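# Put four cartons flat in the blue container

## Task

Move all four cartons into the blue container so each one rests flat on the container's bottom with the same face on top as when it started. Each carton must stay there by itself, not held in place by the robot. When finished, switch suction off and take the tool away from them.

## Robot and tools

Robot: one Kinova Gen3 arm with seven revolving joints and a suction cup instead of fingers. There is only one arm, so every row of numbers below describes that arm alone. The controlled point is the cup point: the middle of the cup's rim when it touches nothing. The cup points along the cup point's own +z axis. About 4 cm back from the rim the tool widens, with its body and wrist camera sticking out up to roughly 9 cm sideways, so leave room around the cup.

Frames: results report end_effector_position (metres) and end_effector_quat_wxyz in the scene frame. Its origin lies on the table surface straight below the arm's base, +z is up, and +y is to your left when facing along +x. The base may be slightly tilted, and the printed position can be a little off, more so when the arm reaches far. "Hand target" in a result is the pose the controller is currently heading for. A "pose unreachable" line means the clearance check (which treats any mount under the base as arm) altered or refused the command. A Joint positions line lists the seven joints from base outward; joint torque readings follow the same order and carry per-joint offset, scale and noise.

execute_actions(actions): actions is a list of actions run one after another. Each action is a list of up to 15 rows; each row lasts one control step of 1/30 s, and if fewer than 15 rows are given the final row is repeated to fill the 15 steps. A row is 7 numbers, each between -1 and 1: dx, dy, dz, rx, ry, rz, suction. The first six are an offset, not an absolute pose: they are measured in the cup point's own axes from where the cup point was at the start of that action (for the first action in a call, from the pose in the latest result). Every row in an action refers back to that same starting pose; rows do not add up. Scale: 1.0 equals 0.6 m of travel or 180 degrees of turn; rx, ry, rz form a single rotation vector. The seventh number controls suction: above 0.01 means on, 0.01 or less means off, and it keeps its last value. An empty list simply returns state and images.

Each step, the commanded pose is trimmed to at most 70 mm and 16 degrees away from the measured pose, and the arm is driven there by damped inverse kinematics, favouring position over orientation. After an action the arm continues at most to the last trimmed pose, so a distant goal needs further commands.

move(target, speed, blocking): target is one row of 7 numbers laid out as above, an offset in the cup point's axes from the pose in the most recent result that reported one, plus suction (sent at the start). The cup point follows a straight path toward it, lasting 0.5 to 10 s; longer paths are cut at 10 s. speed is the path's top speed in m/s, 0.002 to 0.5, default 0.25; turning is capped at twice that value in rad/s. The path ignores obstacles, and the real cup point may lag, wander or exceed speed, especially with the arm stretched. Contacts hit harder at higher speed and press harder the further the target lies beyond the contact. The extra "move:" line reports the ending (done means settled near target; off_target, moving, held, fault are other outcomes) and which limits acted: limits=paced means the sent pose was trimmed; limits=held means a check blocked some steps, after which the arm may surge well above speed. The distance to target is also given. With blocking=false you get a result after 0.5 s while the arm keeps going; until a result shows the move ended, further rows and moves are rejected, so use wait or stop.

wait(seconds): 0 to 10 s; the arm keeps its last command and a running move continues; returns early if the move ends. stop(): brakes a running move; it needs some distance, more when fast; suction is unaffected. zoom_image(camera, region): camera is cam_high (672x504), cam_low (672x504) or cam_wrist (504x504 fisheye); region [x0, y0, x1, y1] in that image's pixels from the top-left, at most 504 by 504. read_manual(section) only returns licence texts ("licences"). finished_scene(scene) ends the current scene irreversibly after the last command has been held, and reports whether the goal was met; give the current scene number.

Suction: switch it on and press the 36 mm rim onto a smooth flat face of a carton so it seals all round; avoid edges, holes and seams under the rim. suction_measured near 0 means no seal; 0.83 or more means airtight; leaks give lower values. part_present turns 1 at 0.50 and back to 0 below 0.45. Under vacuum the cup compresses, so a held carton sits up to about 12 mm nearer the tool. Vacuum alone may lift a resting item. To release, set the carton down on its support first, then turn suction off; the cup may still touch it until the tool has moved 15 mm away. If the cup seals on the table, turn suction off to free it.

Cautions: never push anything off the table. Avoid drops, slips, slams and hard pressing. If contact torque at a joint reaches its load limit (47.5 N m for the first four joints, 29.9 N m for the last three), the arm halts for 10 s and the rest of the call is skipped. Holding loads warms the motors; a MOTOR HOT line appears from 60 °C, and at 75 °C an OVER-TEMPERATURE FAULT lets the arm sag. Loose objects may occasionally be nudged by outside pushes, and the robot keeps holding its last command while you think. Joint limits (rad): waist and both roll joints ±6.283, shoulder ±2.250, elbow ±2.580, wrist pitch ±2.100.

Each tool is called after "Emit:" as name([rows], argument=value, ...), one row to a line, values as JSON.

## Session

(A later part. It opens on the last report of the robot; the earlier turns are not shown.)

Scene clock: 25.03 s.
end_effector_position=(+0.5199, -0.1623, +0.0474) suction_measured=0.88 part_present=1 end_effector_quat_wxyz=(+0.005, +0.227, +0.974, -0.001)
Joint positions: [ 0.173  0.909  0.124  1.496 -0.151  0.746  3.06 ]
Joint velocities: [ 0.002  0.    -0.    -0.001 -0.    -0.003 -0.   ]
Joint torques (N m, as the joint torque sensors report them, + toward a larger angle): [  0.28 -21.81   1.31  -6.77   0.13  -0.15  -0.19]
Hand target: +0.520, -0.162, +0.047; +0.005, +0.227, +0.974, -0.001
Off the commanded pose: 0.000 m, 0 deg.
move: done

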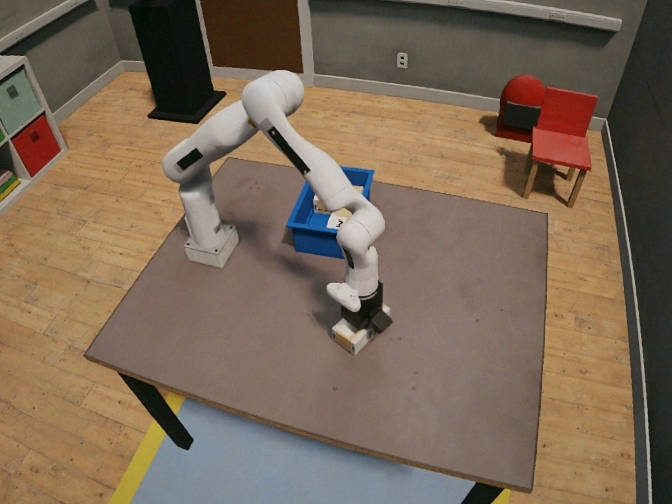

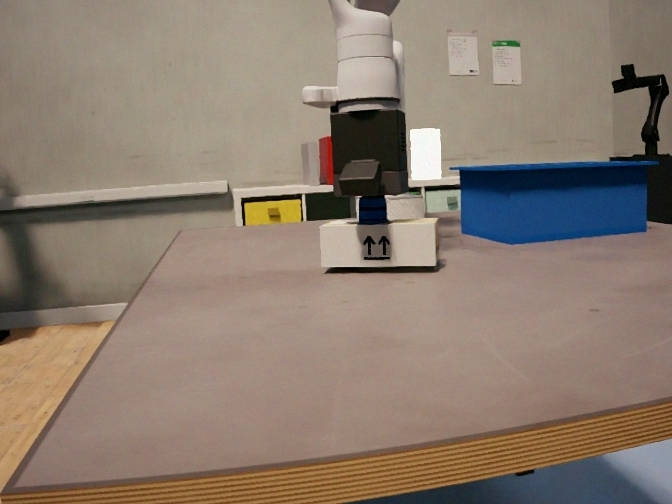

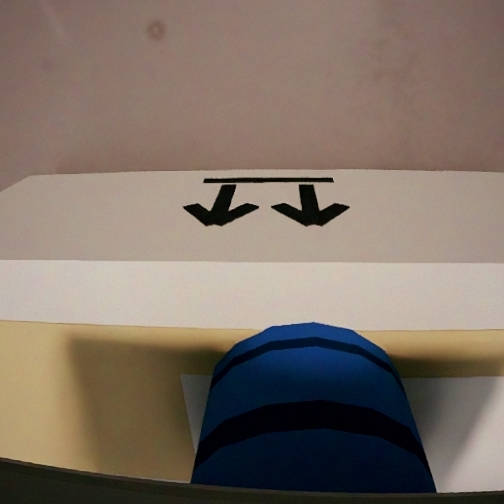

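Emit:
move(target=[0,0,-0.25,0,0,0,1], speed=0.2)

Scene clock: 27.73 s.
end_effector_position=(+0.5183, -0.1615, +0.1972) suction_measured=0.93 part_present=1 end_effector_quat_wxyz=(+0.005, +0.227, +0.974, -0.001)
Joint positions: [ 0.155  0.689  0.159  1.379 -0.12   1.083  3.035]
Joint velocities: [-0.001 -0.002  0.    -0.001 -0.     0.002 -0.   ]
Joint torques (N m, as the joint torque sensors report them, + toward a larger angle): [  0.27 -20.57   1.1   -8.85   0.27  -0.07  -0.21]
Hand target: +0.518, -0.162, +0.197; +0.005, +0.227, +0.974, -0.001
Off the commanded pose: 0.000 m, 0 deg.
move: done

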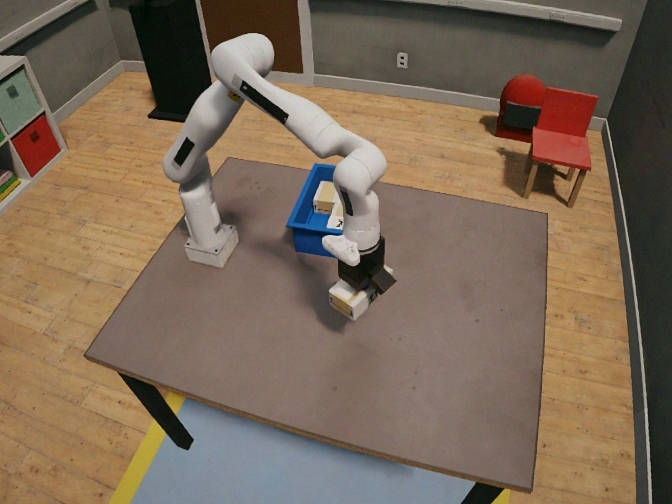

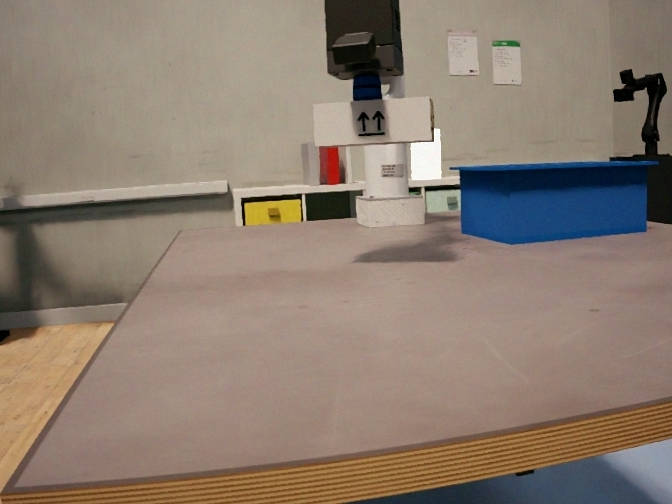

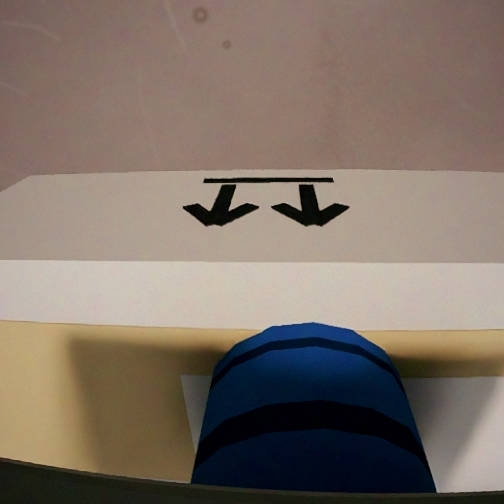

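Emit:
move(target=[0.569,0.282,0,0,0,-0.151,1], speed=0.3)

Emit:
move(target=[0,0,0.105,0,0,0,1], speed=0.06)

Scene clock: 30.60 s.
end_effector_position=(+0.2855, +0.1388, +0.1932) suction_measured=0.93 part_present=1 end_effector_quat_wxyz=(+0.004, -0.008, +1.000, -0.003)
Joint positions: [-0.477  0.245 -0.077  2.144  0.026  0.752  2.603]
Joint velocities: [-0.005 -0.    -0.004  0.     0.002  0.001 -0.004]
Joint torques (N m, as the joint torque sensors report them, + toward a larger angle): [  0.17 -11.42  -0.37  -6.44   0.03  -0.09  -0.22]
Hand target: +0.285, +0.139, +0.193; +0.004, -0.009, +1.000, -0.003
Off the commanded pose: 0.003 m, 0 deg.
move: done

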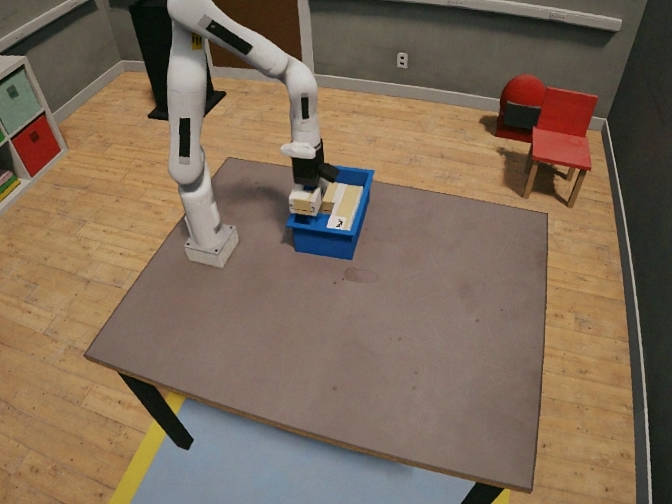

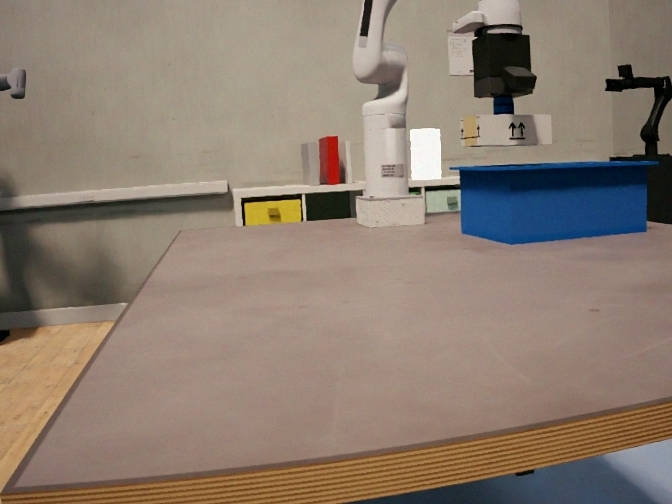

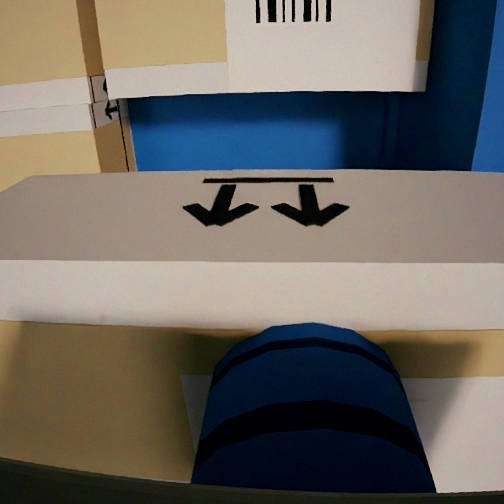

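Scene clock: 32.03 s.
end_effector_position=(+0.2914, +0.1401, +0.1336) suction_measured=0.93 part_present=1 end_effector_quat_wxyz=(+0.011, -0.007, +1.000, -0.000)
Joint positions: [-0.486  0.384 -0.067  2.224  0.052  0.518  2.578]
Joint velocities: [-0.     0.006 -0.     0.001 -0.    -0.003 -0.001]
Joint torques (N m, as the joint torque sensors report them, + toward a larger angle): [-0.77 -7.37 -1.01 -0.63 -0.11  0.8  -0.13]
Hand target: +0.286, +0.138, +0.130; +0.004, -0.008, +1.000, -0.003
Off the commanded pose: 0.007 m, 1 deg.
move: off_target

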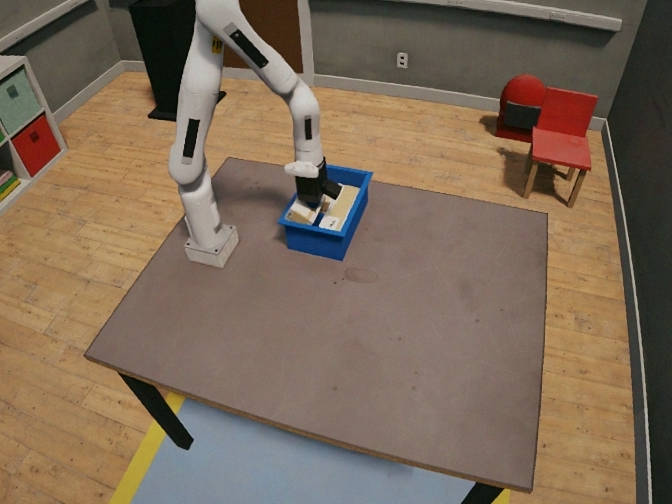

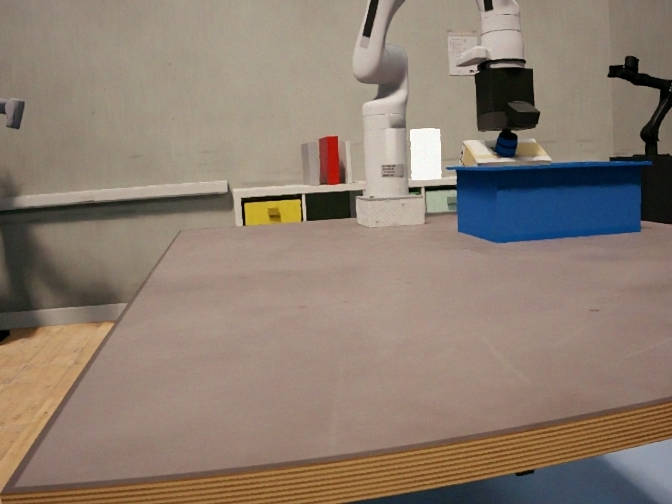

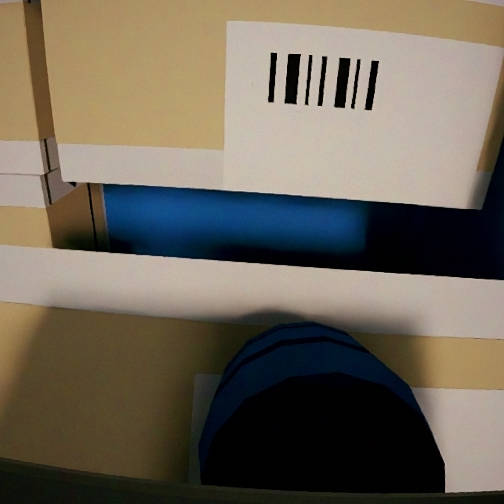

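Caught the rim and shifted the bin. Back up.

Emit:
move(target=[0,0,-0.1,0,0,0,1], speed=0.05)

Scene clock: 34.27 s.
end_effector_position=(+0.2899, +0.1401, +0.1933) suction_measured=0.93 part_present=1 end_effector_quat_wxyz=(+0.011, -0.007, +1.000, -0.000)
Joint positions: [-0.475  0.244 -0.077  2.144  0.028  0.738  2.601]
Joint velocities: [ 0.001 -0.006  0.001 -0.002 -0.001  0.004  0.   ]
Joint torques (N m, as the joint torque sensors report them, + toward a larger angle): [  0.15 -11.24   0.04  -6.98   0.04  -0.23  -0.18]
Hand target: +0.290, +0.140, +0.194; +0.011, -0.007, +1.000, +0.000
Off the commanded pose: 0.000 m, 0 deg.
move: done

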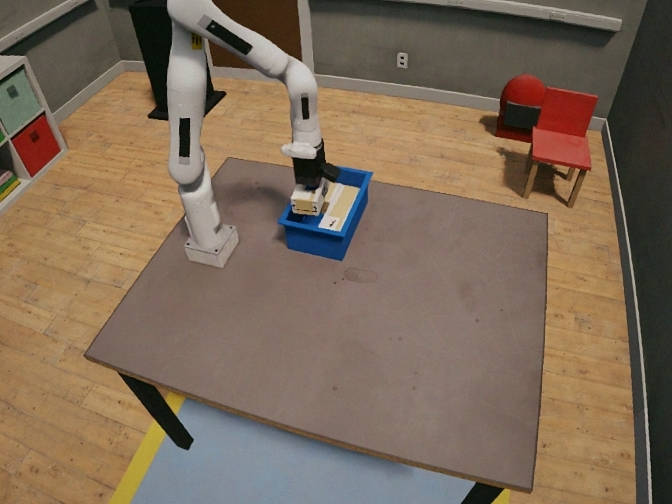

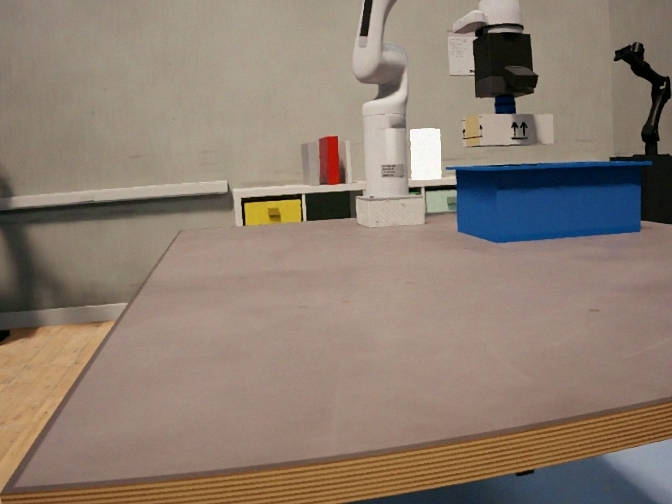

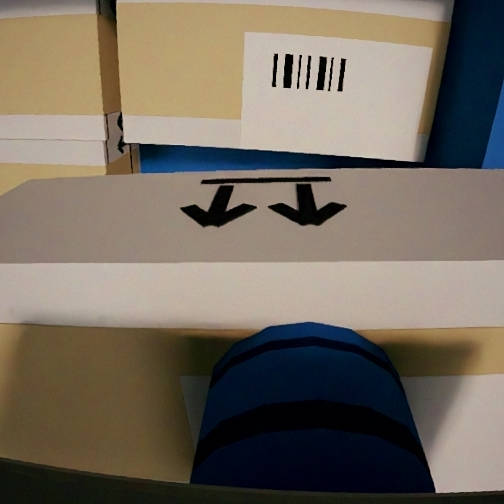

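Emit:
move(target=[0,0,0.01,0,0.0045,0.027,1], speed=0.05)

Scene clock: 36.40 s.
end_effector_position=(+0.2901, +0.1401, +0.1874) suction_measured=0.93 part_present=1 end_effector_quat_wxyz=(+0.004, +0.035, +0.999, +0.000)
Joint positions: [-0.481  0.264 -0.061  2.141  0.013  0.732  2.537]
Joint velocities: [-0.     0.002  0.    -0.     0.    -0.    -0.004]
Joint torques (N m, as the joint torque sensors report them, + toward a larger angle): [  0.16 -11.84   0.43  -6.48   0.21  -0.16  -0.18]
Hand target: +0.290, +0.140, +0.187; +0.004, +0.036, +0.999, +0.000
Off the commanded pose: 0.000 m, 0 deg.
move: done

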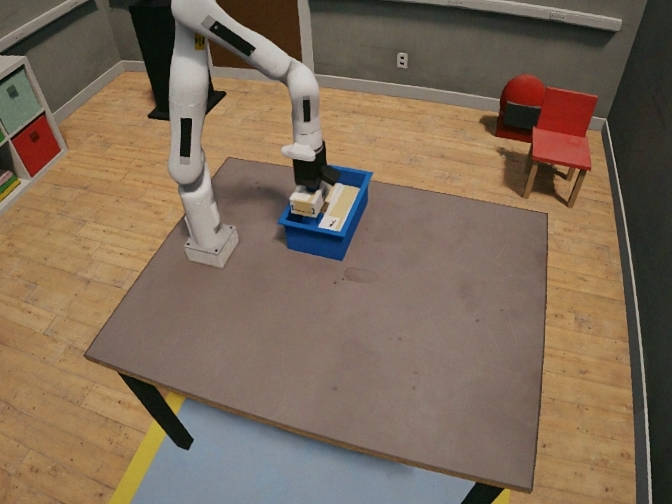

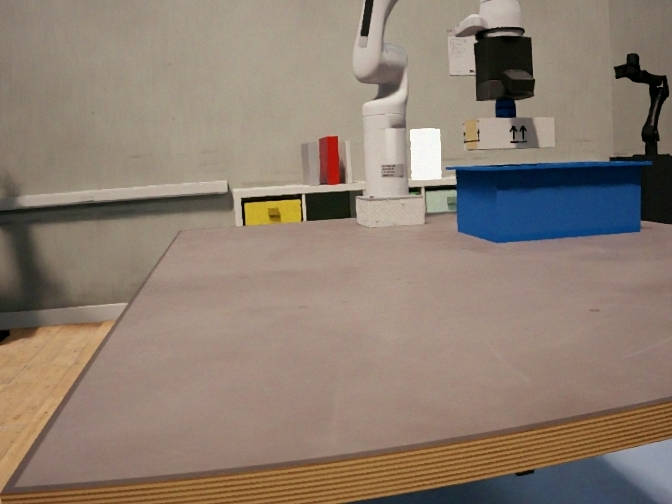

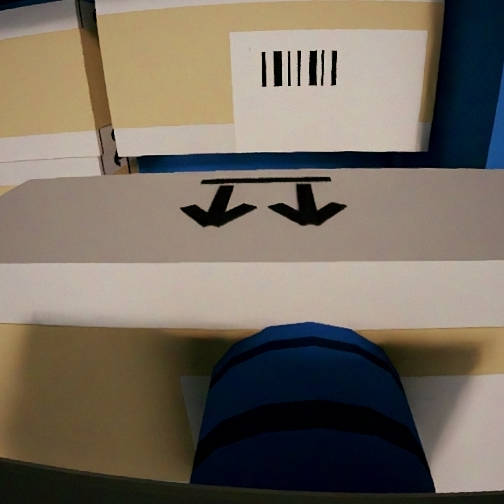

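Emit:
move(target=[0.02,0,0.01,0,0,0,1], speed=0.04)

Emit:
move(target=[0,0,0.03,0,0,0,1], speed=0.025)

Scene clock: 38.53 s.
end_effector_position=(+0.2783, +0.1408, +0.1813) suction_measured=0.93 part_present=1 end_effector_quat_wxyz=(+0.004, +0.036, +0.999, +0.000)
Joint positions: [-0.497  0.258 -0.066  2.18   0.015  0.7    2.514]
Joint velocities: [-0.002 -0.002 -0.001  0.003  0.001 -0.003 -0.003]
Joint torques (N m, as the joint torque sensors report them, + toward a larger angle): [  0.19 -11.3   -0.08  -6.37   0.15  -0.27  -0.19]
Hand target: +0.278, +0.141, +0.181; +0.004, +0.035, +0.999, +0.000
Off the commanded pose: 0.000 m, 0 deg.
move: done

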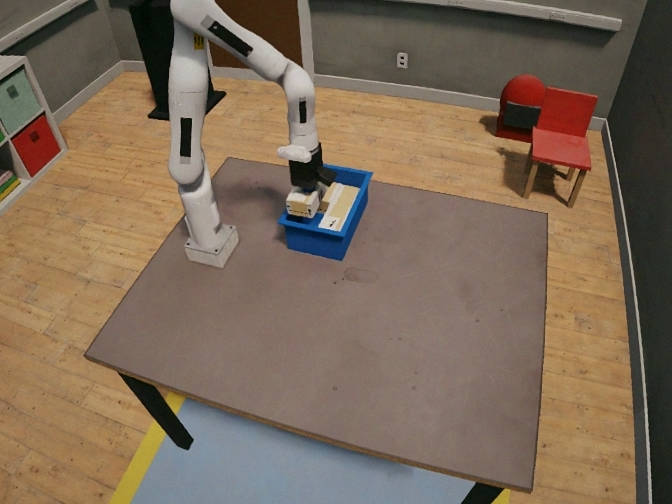

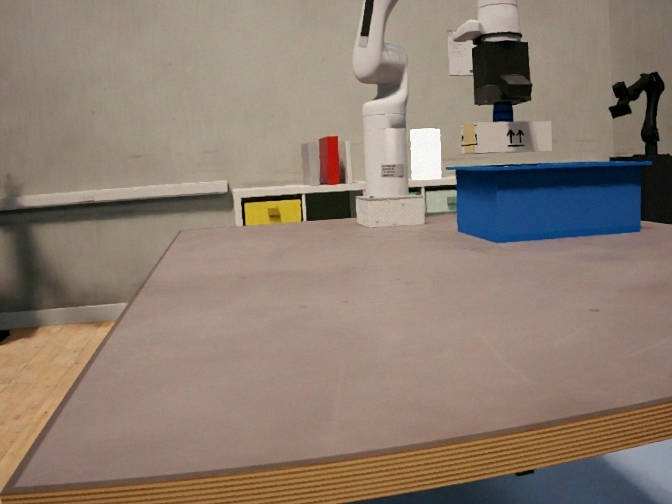

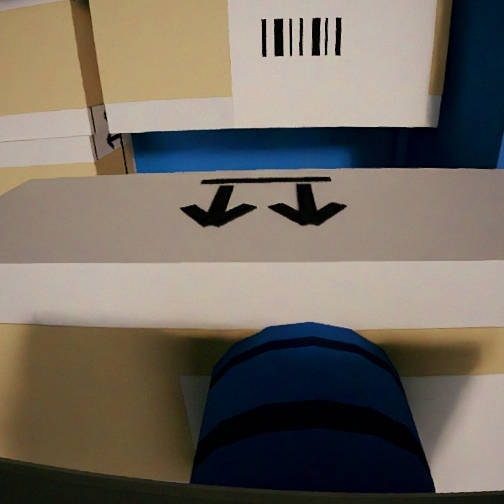

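Scene clock: 39.50 s.
end_effector_position=(+0.2785, +0.1409, +0.1635) suction_measured=0.93 part_present=1 end_effector_quat_wxyz=(+0.004, +0.036, +0.999, +0.000)
Joint positions: [-0.5    0.298 -0.065  2.207  0.02   0.633  2.508]
Joint velocities: [-0.     0.004  0.     0.002  0.    -0.003 -0.   ]
Joint torques (N m, as the joint torque sensors report them, + toward a larger angle): [  0.27 -11.52   0.24  -5.79   0.2   -0.35  -0.13]
Hand target: +0.278, +0.141, +0.163; +0.004, +0.036, +0.999, +0.000
Off the commanded pose: 0.000 m, 0 deg.
move: done

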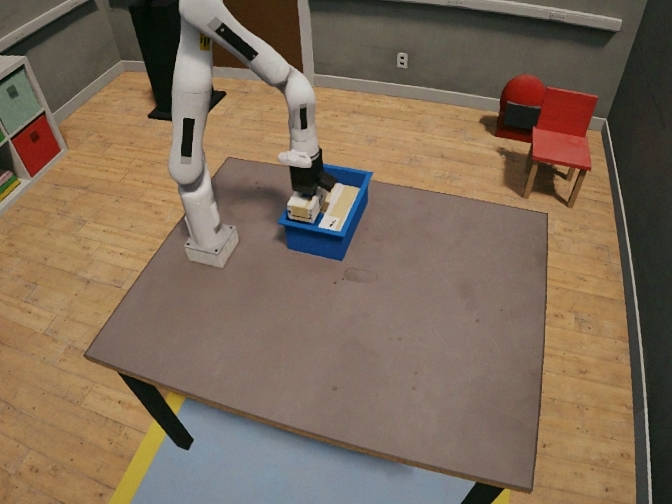

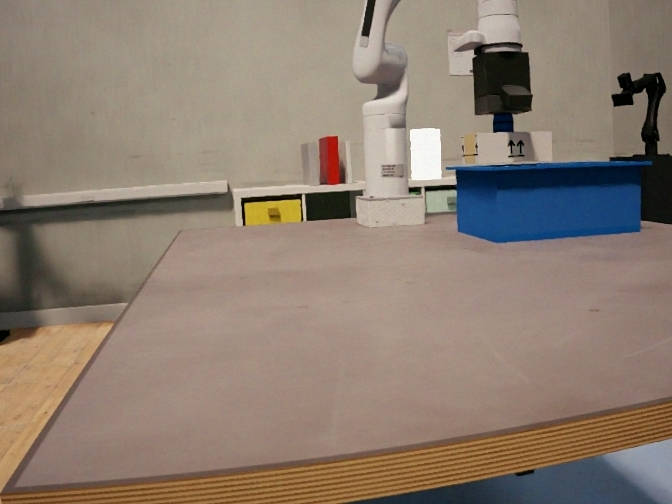

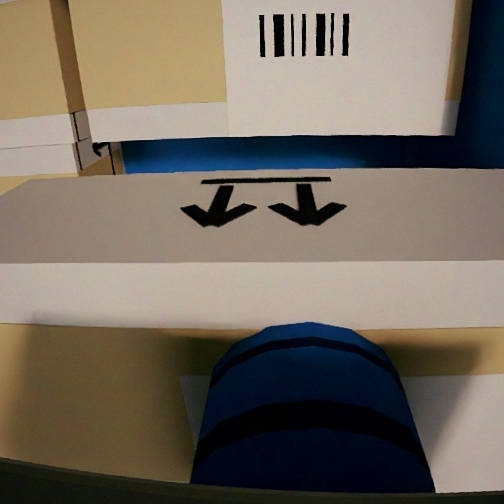

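Emit:
move(target=[0,0,0.05,0,0,0,1], speed=0.03)

Scene clock: 41.27 s.
end_effector_position=(+0.2789, +0.1409, +0.1338) suction_measured=0.93 part_present=1 end_effector_quat_wxyz=(+0.004, +0.036, +0.999, +0.000)
Joint positions: [-0.505  0.373 -0.06   2.244  0.03   0.52   2.498]
Joint velocities: [ 0.     0.005 -0.     0.002  0.001 -0.004 -0.001]
Joint torques (N m, as the joint torque sensors report them, + toward a larger angle): [  0.49 -12.17   0.35  -5.15   0.18   0.    -0.09]
Hand target: +0.279, +0.141, +0.134; +0.004, +0.036, +0.999, +0.000
Off the commanded pose: 0.000 m, 0 deg.
move: done

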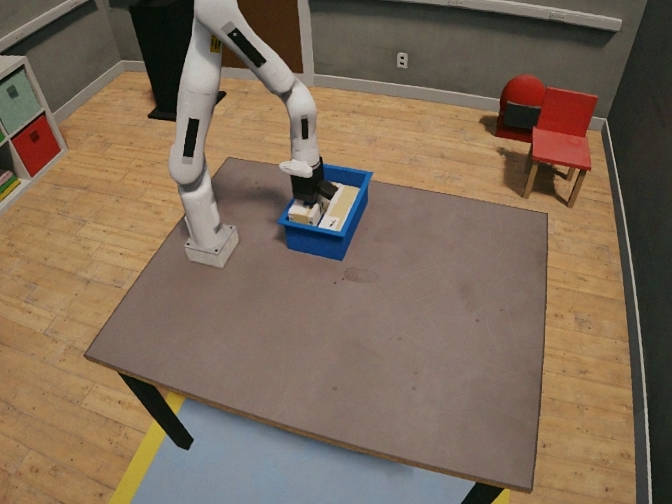

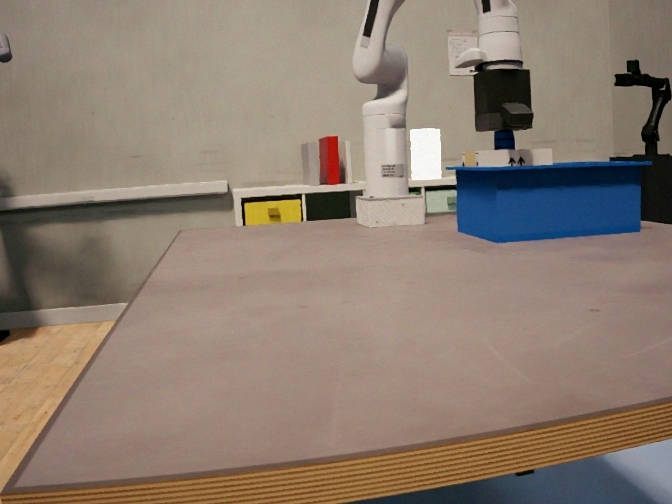

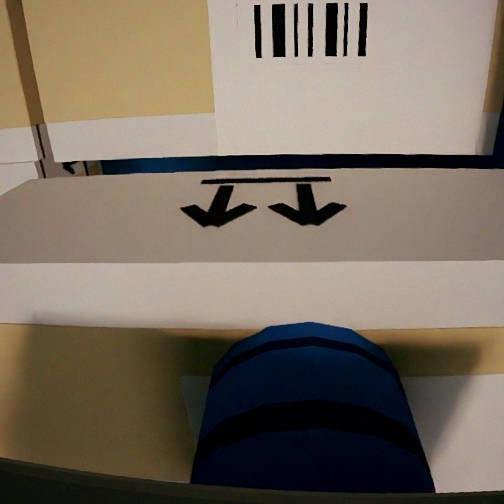

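Emit:
move(target=[0.005,0.006,0.005,0,0,0,1], speed=0.02)

Emit:
move(target=[0,0,0.03,0,0,0,1], speed=0.025)

Scene clock: 43.30 s.
end_effector_position=(+0.2763, +0.1446, +0.1308) suction_measured=0.93 part_present=1 end_effector_quat_wxyz=(+0.004, +0.036, +0.999, +0.000)
Joint positions: [-0.521  0.38  -0.06   2.25   0.031  0.507  2.482]
Joint velocities: [-0.003  0.002 -0.     0.001  0.001 -0.001 -0.003]
Joint torques (N m, as the joint torque sensors report them, + toward a larger angle): [ -0.22 -12.04  -0.03  -5.02  -0.01   0.05   0.  ]
Hand target: +0.276, +0.145, +0.131; +0.004, +0.036, +0.999, +0.000
Off the commanded pose: 0.000 m, 0 deg.
move: done

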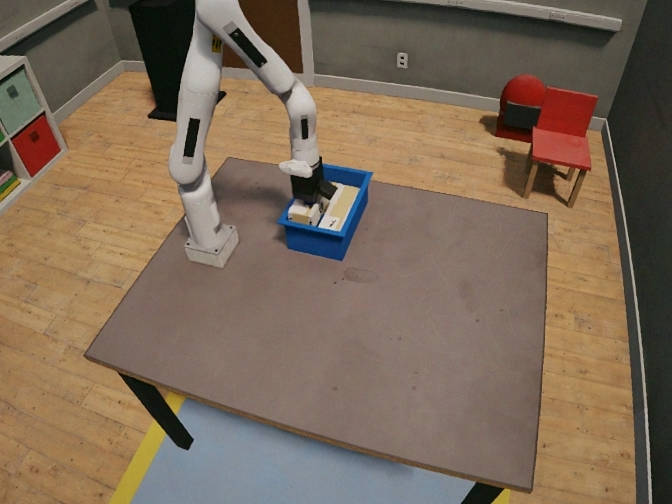

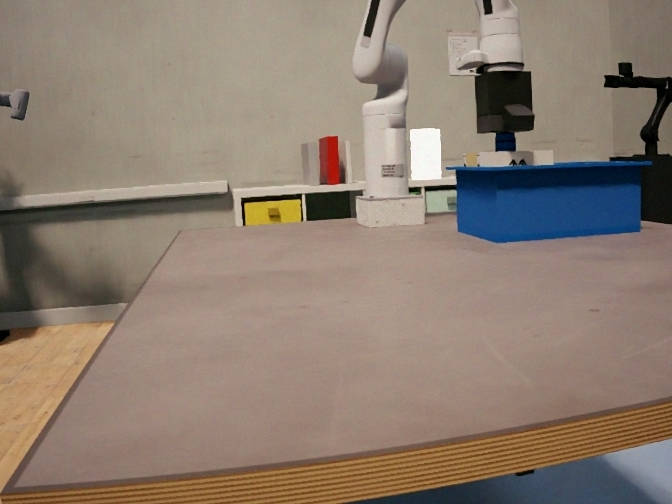

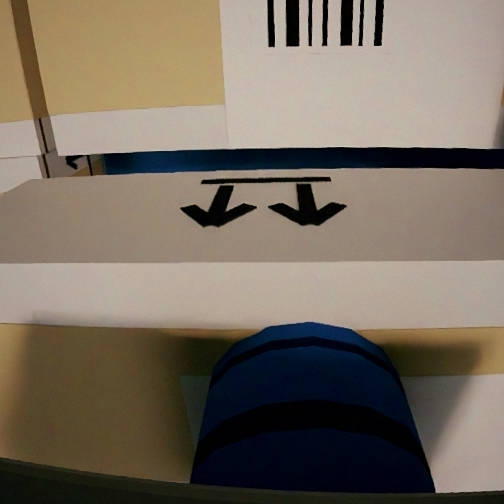

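Scene clock: 44.27 s.
end_effector_position=(+0.2765, +0.1446, +0.1130) suction_measured=0.93 part_present=1 end_effector_quat_wxyz=(+0.004, +0.036, +0.999, +0.001)
Joint positions: [-0.525  0.428 -0.055  2.269  0.038  0.44   2.476]
Joint velocities: [-0.     0.005 -0.     0.001  0.    -0.003 -0.001]
Joint torques (N m, as the joint torque sensors report them, + toward a larger angle): [  0.34 -12.46   0.22  -4.43   0.23  -0.16  -0.23]
Hand target: +0.276, +0.145, +0.113; +0.004, +0.036, +0.999, +0.000
Off the commanded pose: 0.000 m, 0 deg.
move: done

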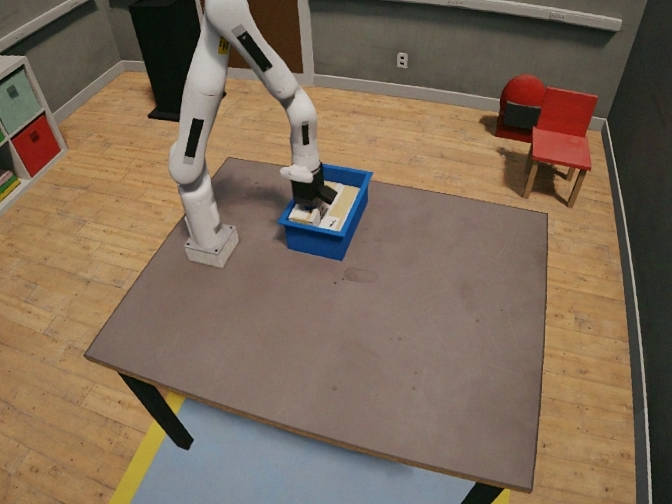

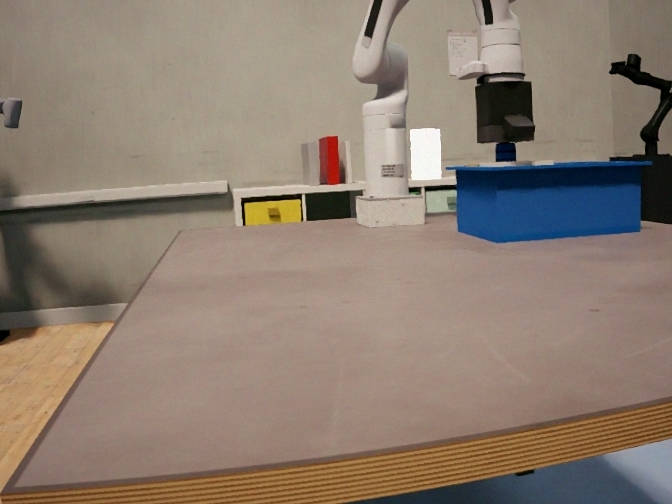

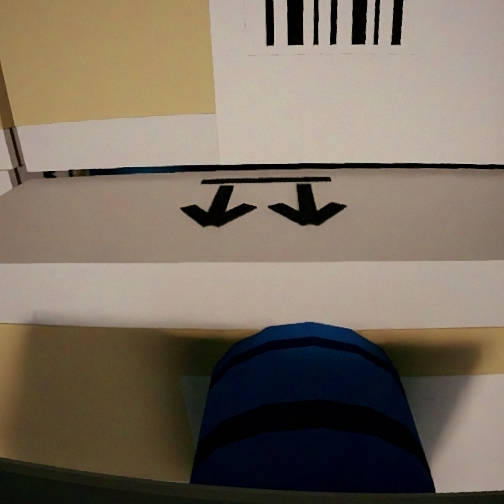

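Emit:
move(target=[0.001,0.002,0.075,0,0,0,1], speed=0.035)

Scene clock: 46.43 s.
end_effector_position=(+0.2767, +0.1459, +0.0683) suction_measured=0.93 part_present=1 end_effector_quat_wxyz=(+0.005, +0.036, +0.999, +0.001)
Joint positions: [-0.544  0.56  -0.039  2.302  0.052  0.274  2.459]
Joint velocities: [-0.001  0.005  0.001  0.     0.    -0.003 -0.   ]
Joint torques (N m, as the joint torque sensors report them, + toward a larger angle): [  0.23 -13.23   0.11  -2.98   0.12   0.01  -0.24]
Hand target: +0.277, +0.146, +0.068; +0.004, +0.036, +0.999, +0.000
Off the commanded pose: 0.000 m, 0 deg.
move: done

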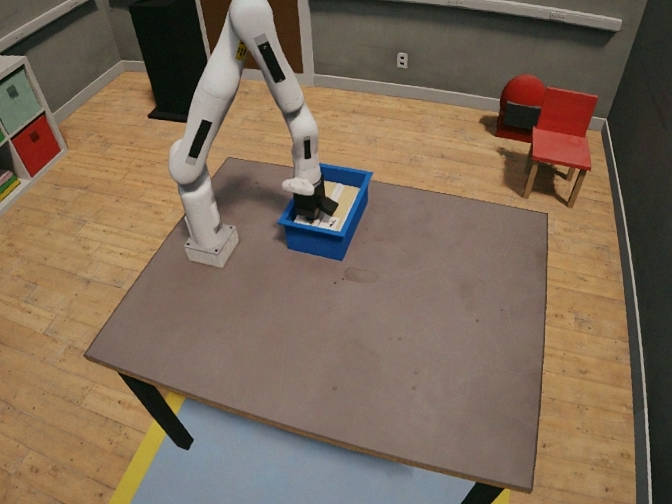

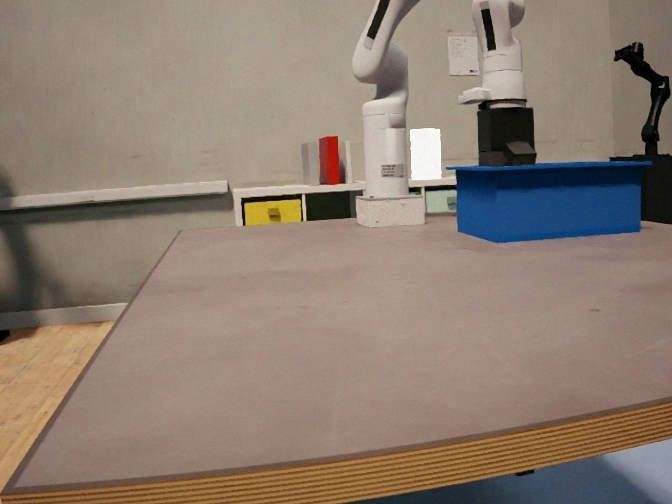

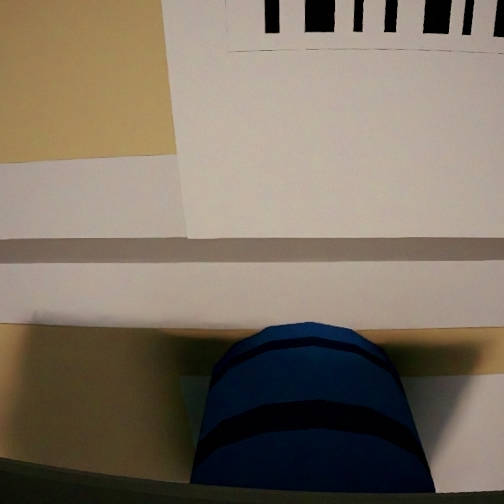

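Emit:
move(target=[0,0,0.022,0,0,0,1], speed=0.02)

Emit:
move(target=[0,0,0.008,0,0,0,1], speed=0.01)

Scene clock: 48.13 s.
end_effector_position=(+0.2770, +0.1460, +0.0553) suction_measured=0.93 part_present=1 end_effector_quat_wxyz=(+0.005, +0.036, +0.999, +0.001)
Joint positions: [-0.548  0.6   -0.033  2.308  0.055  0.227  2.456]
Joint velocities: [-0.001  0.007 -0.     0.001  0.001 -0.004 -0.   ]
Joint torques (N m, as the joint torque sensors report them, + toward a larger angle): [  0.38 -13.58   0.37  -2.32   0.06  -0.09  -0.29]
Hand target: +0.277, +0.146, +0.055; +0.005, +0.036, +0.999, +0.001
Off the commanded pose: 0.000 m, 0 deg.
move: done

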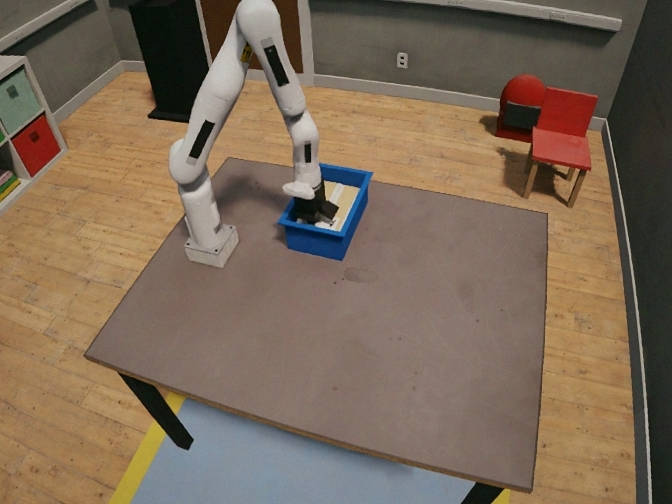

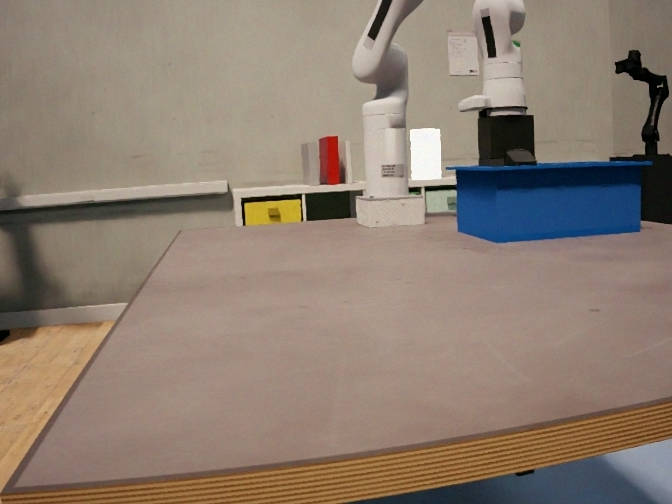

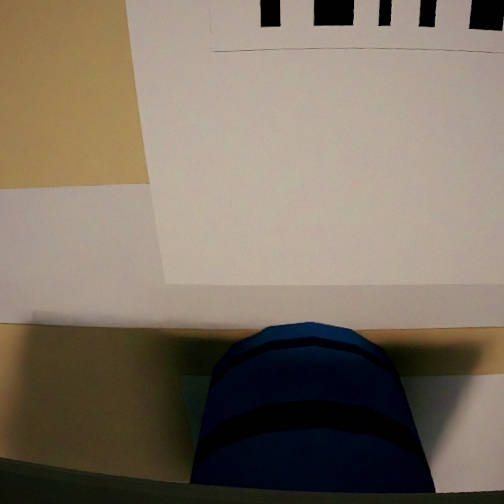

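Scene clock: 48.83 s.
end_effector_position=(+0.2773, +0.1460, +0.0510) suction_measured=0.93 part_present=1 end_effector_quat_wxyz=(+0.005, +0.036, +0.999, +0.001)
Joint positions: [-0.55   0.614 -0.031  2.31   0.056  0.211  2.455]
Joint velocities: [-0.001 -0.001 -0.     0.     0.    -0.002 -0.   ]
Joint torques (N m, as the joint torque sensors report them, + toward a larger angle): [  0.11 -12.85   0.17  -2.39   0.15  -0.22  -0.28]
Hand target: +0.277, +0.146, +0.051; +0.005, +0.036, +0.999, +0.001
Off the commanded pose: 0.001 m, 0 deg.
move: done

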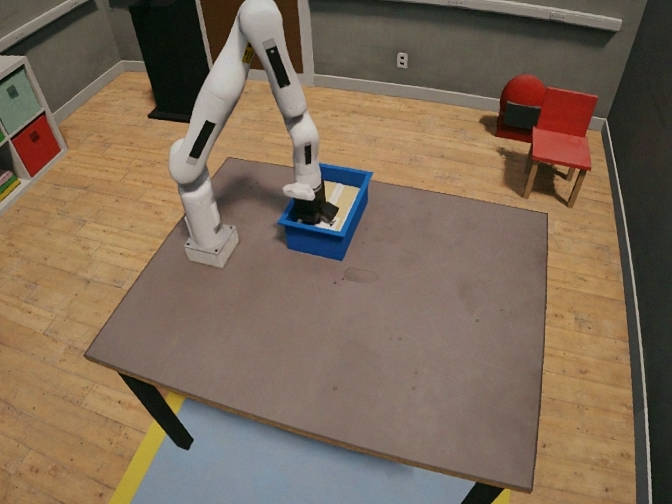

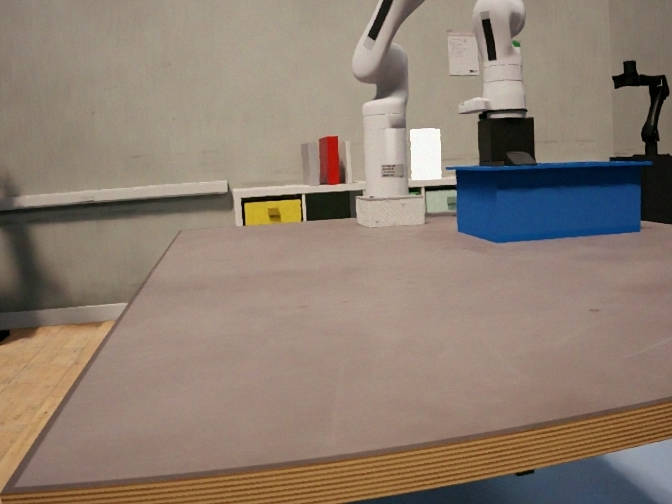

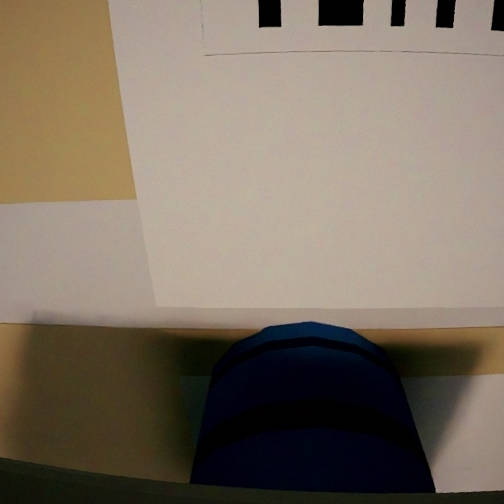

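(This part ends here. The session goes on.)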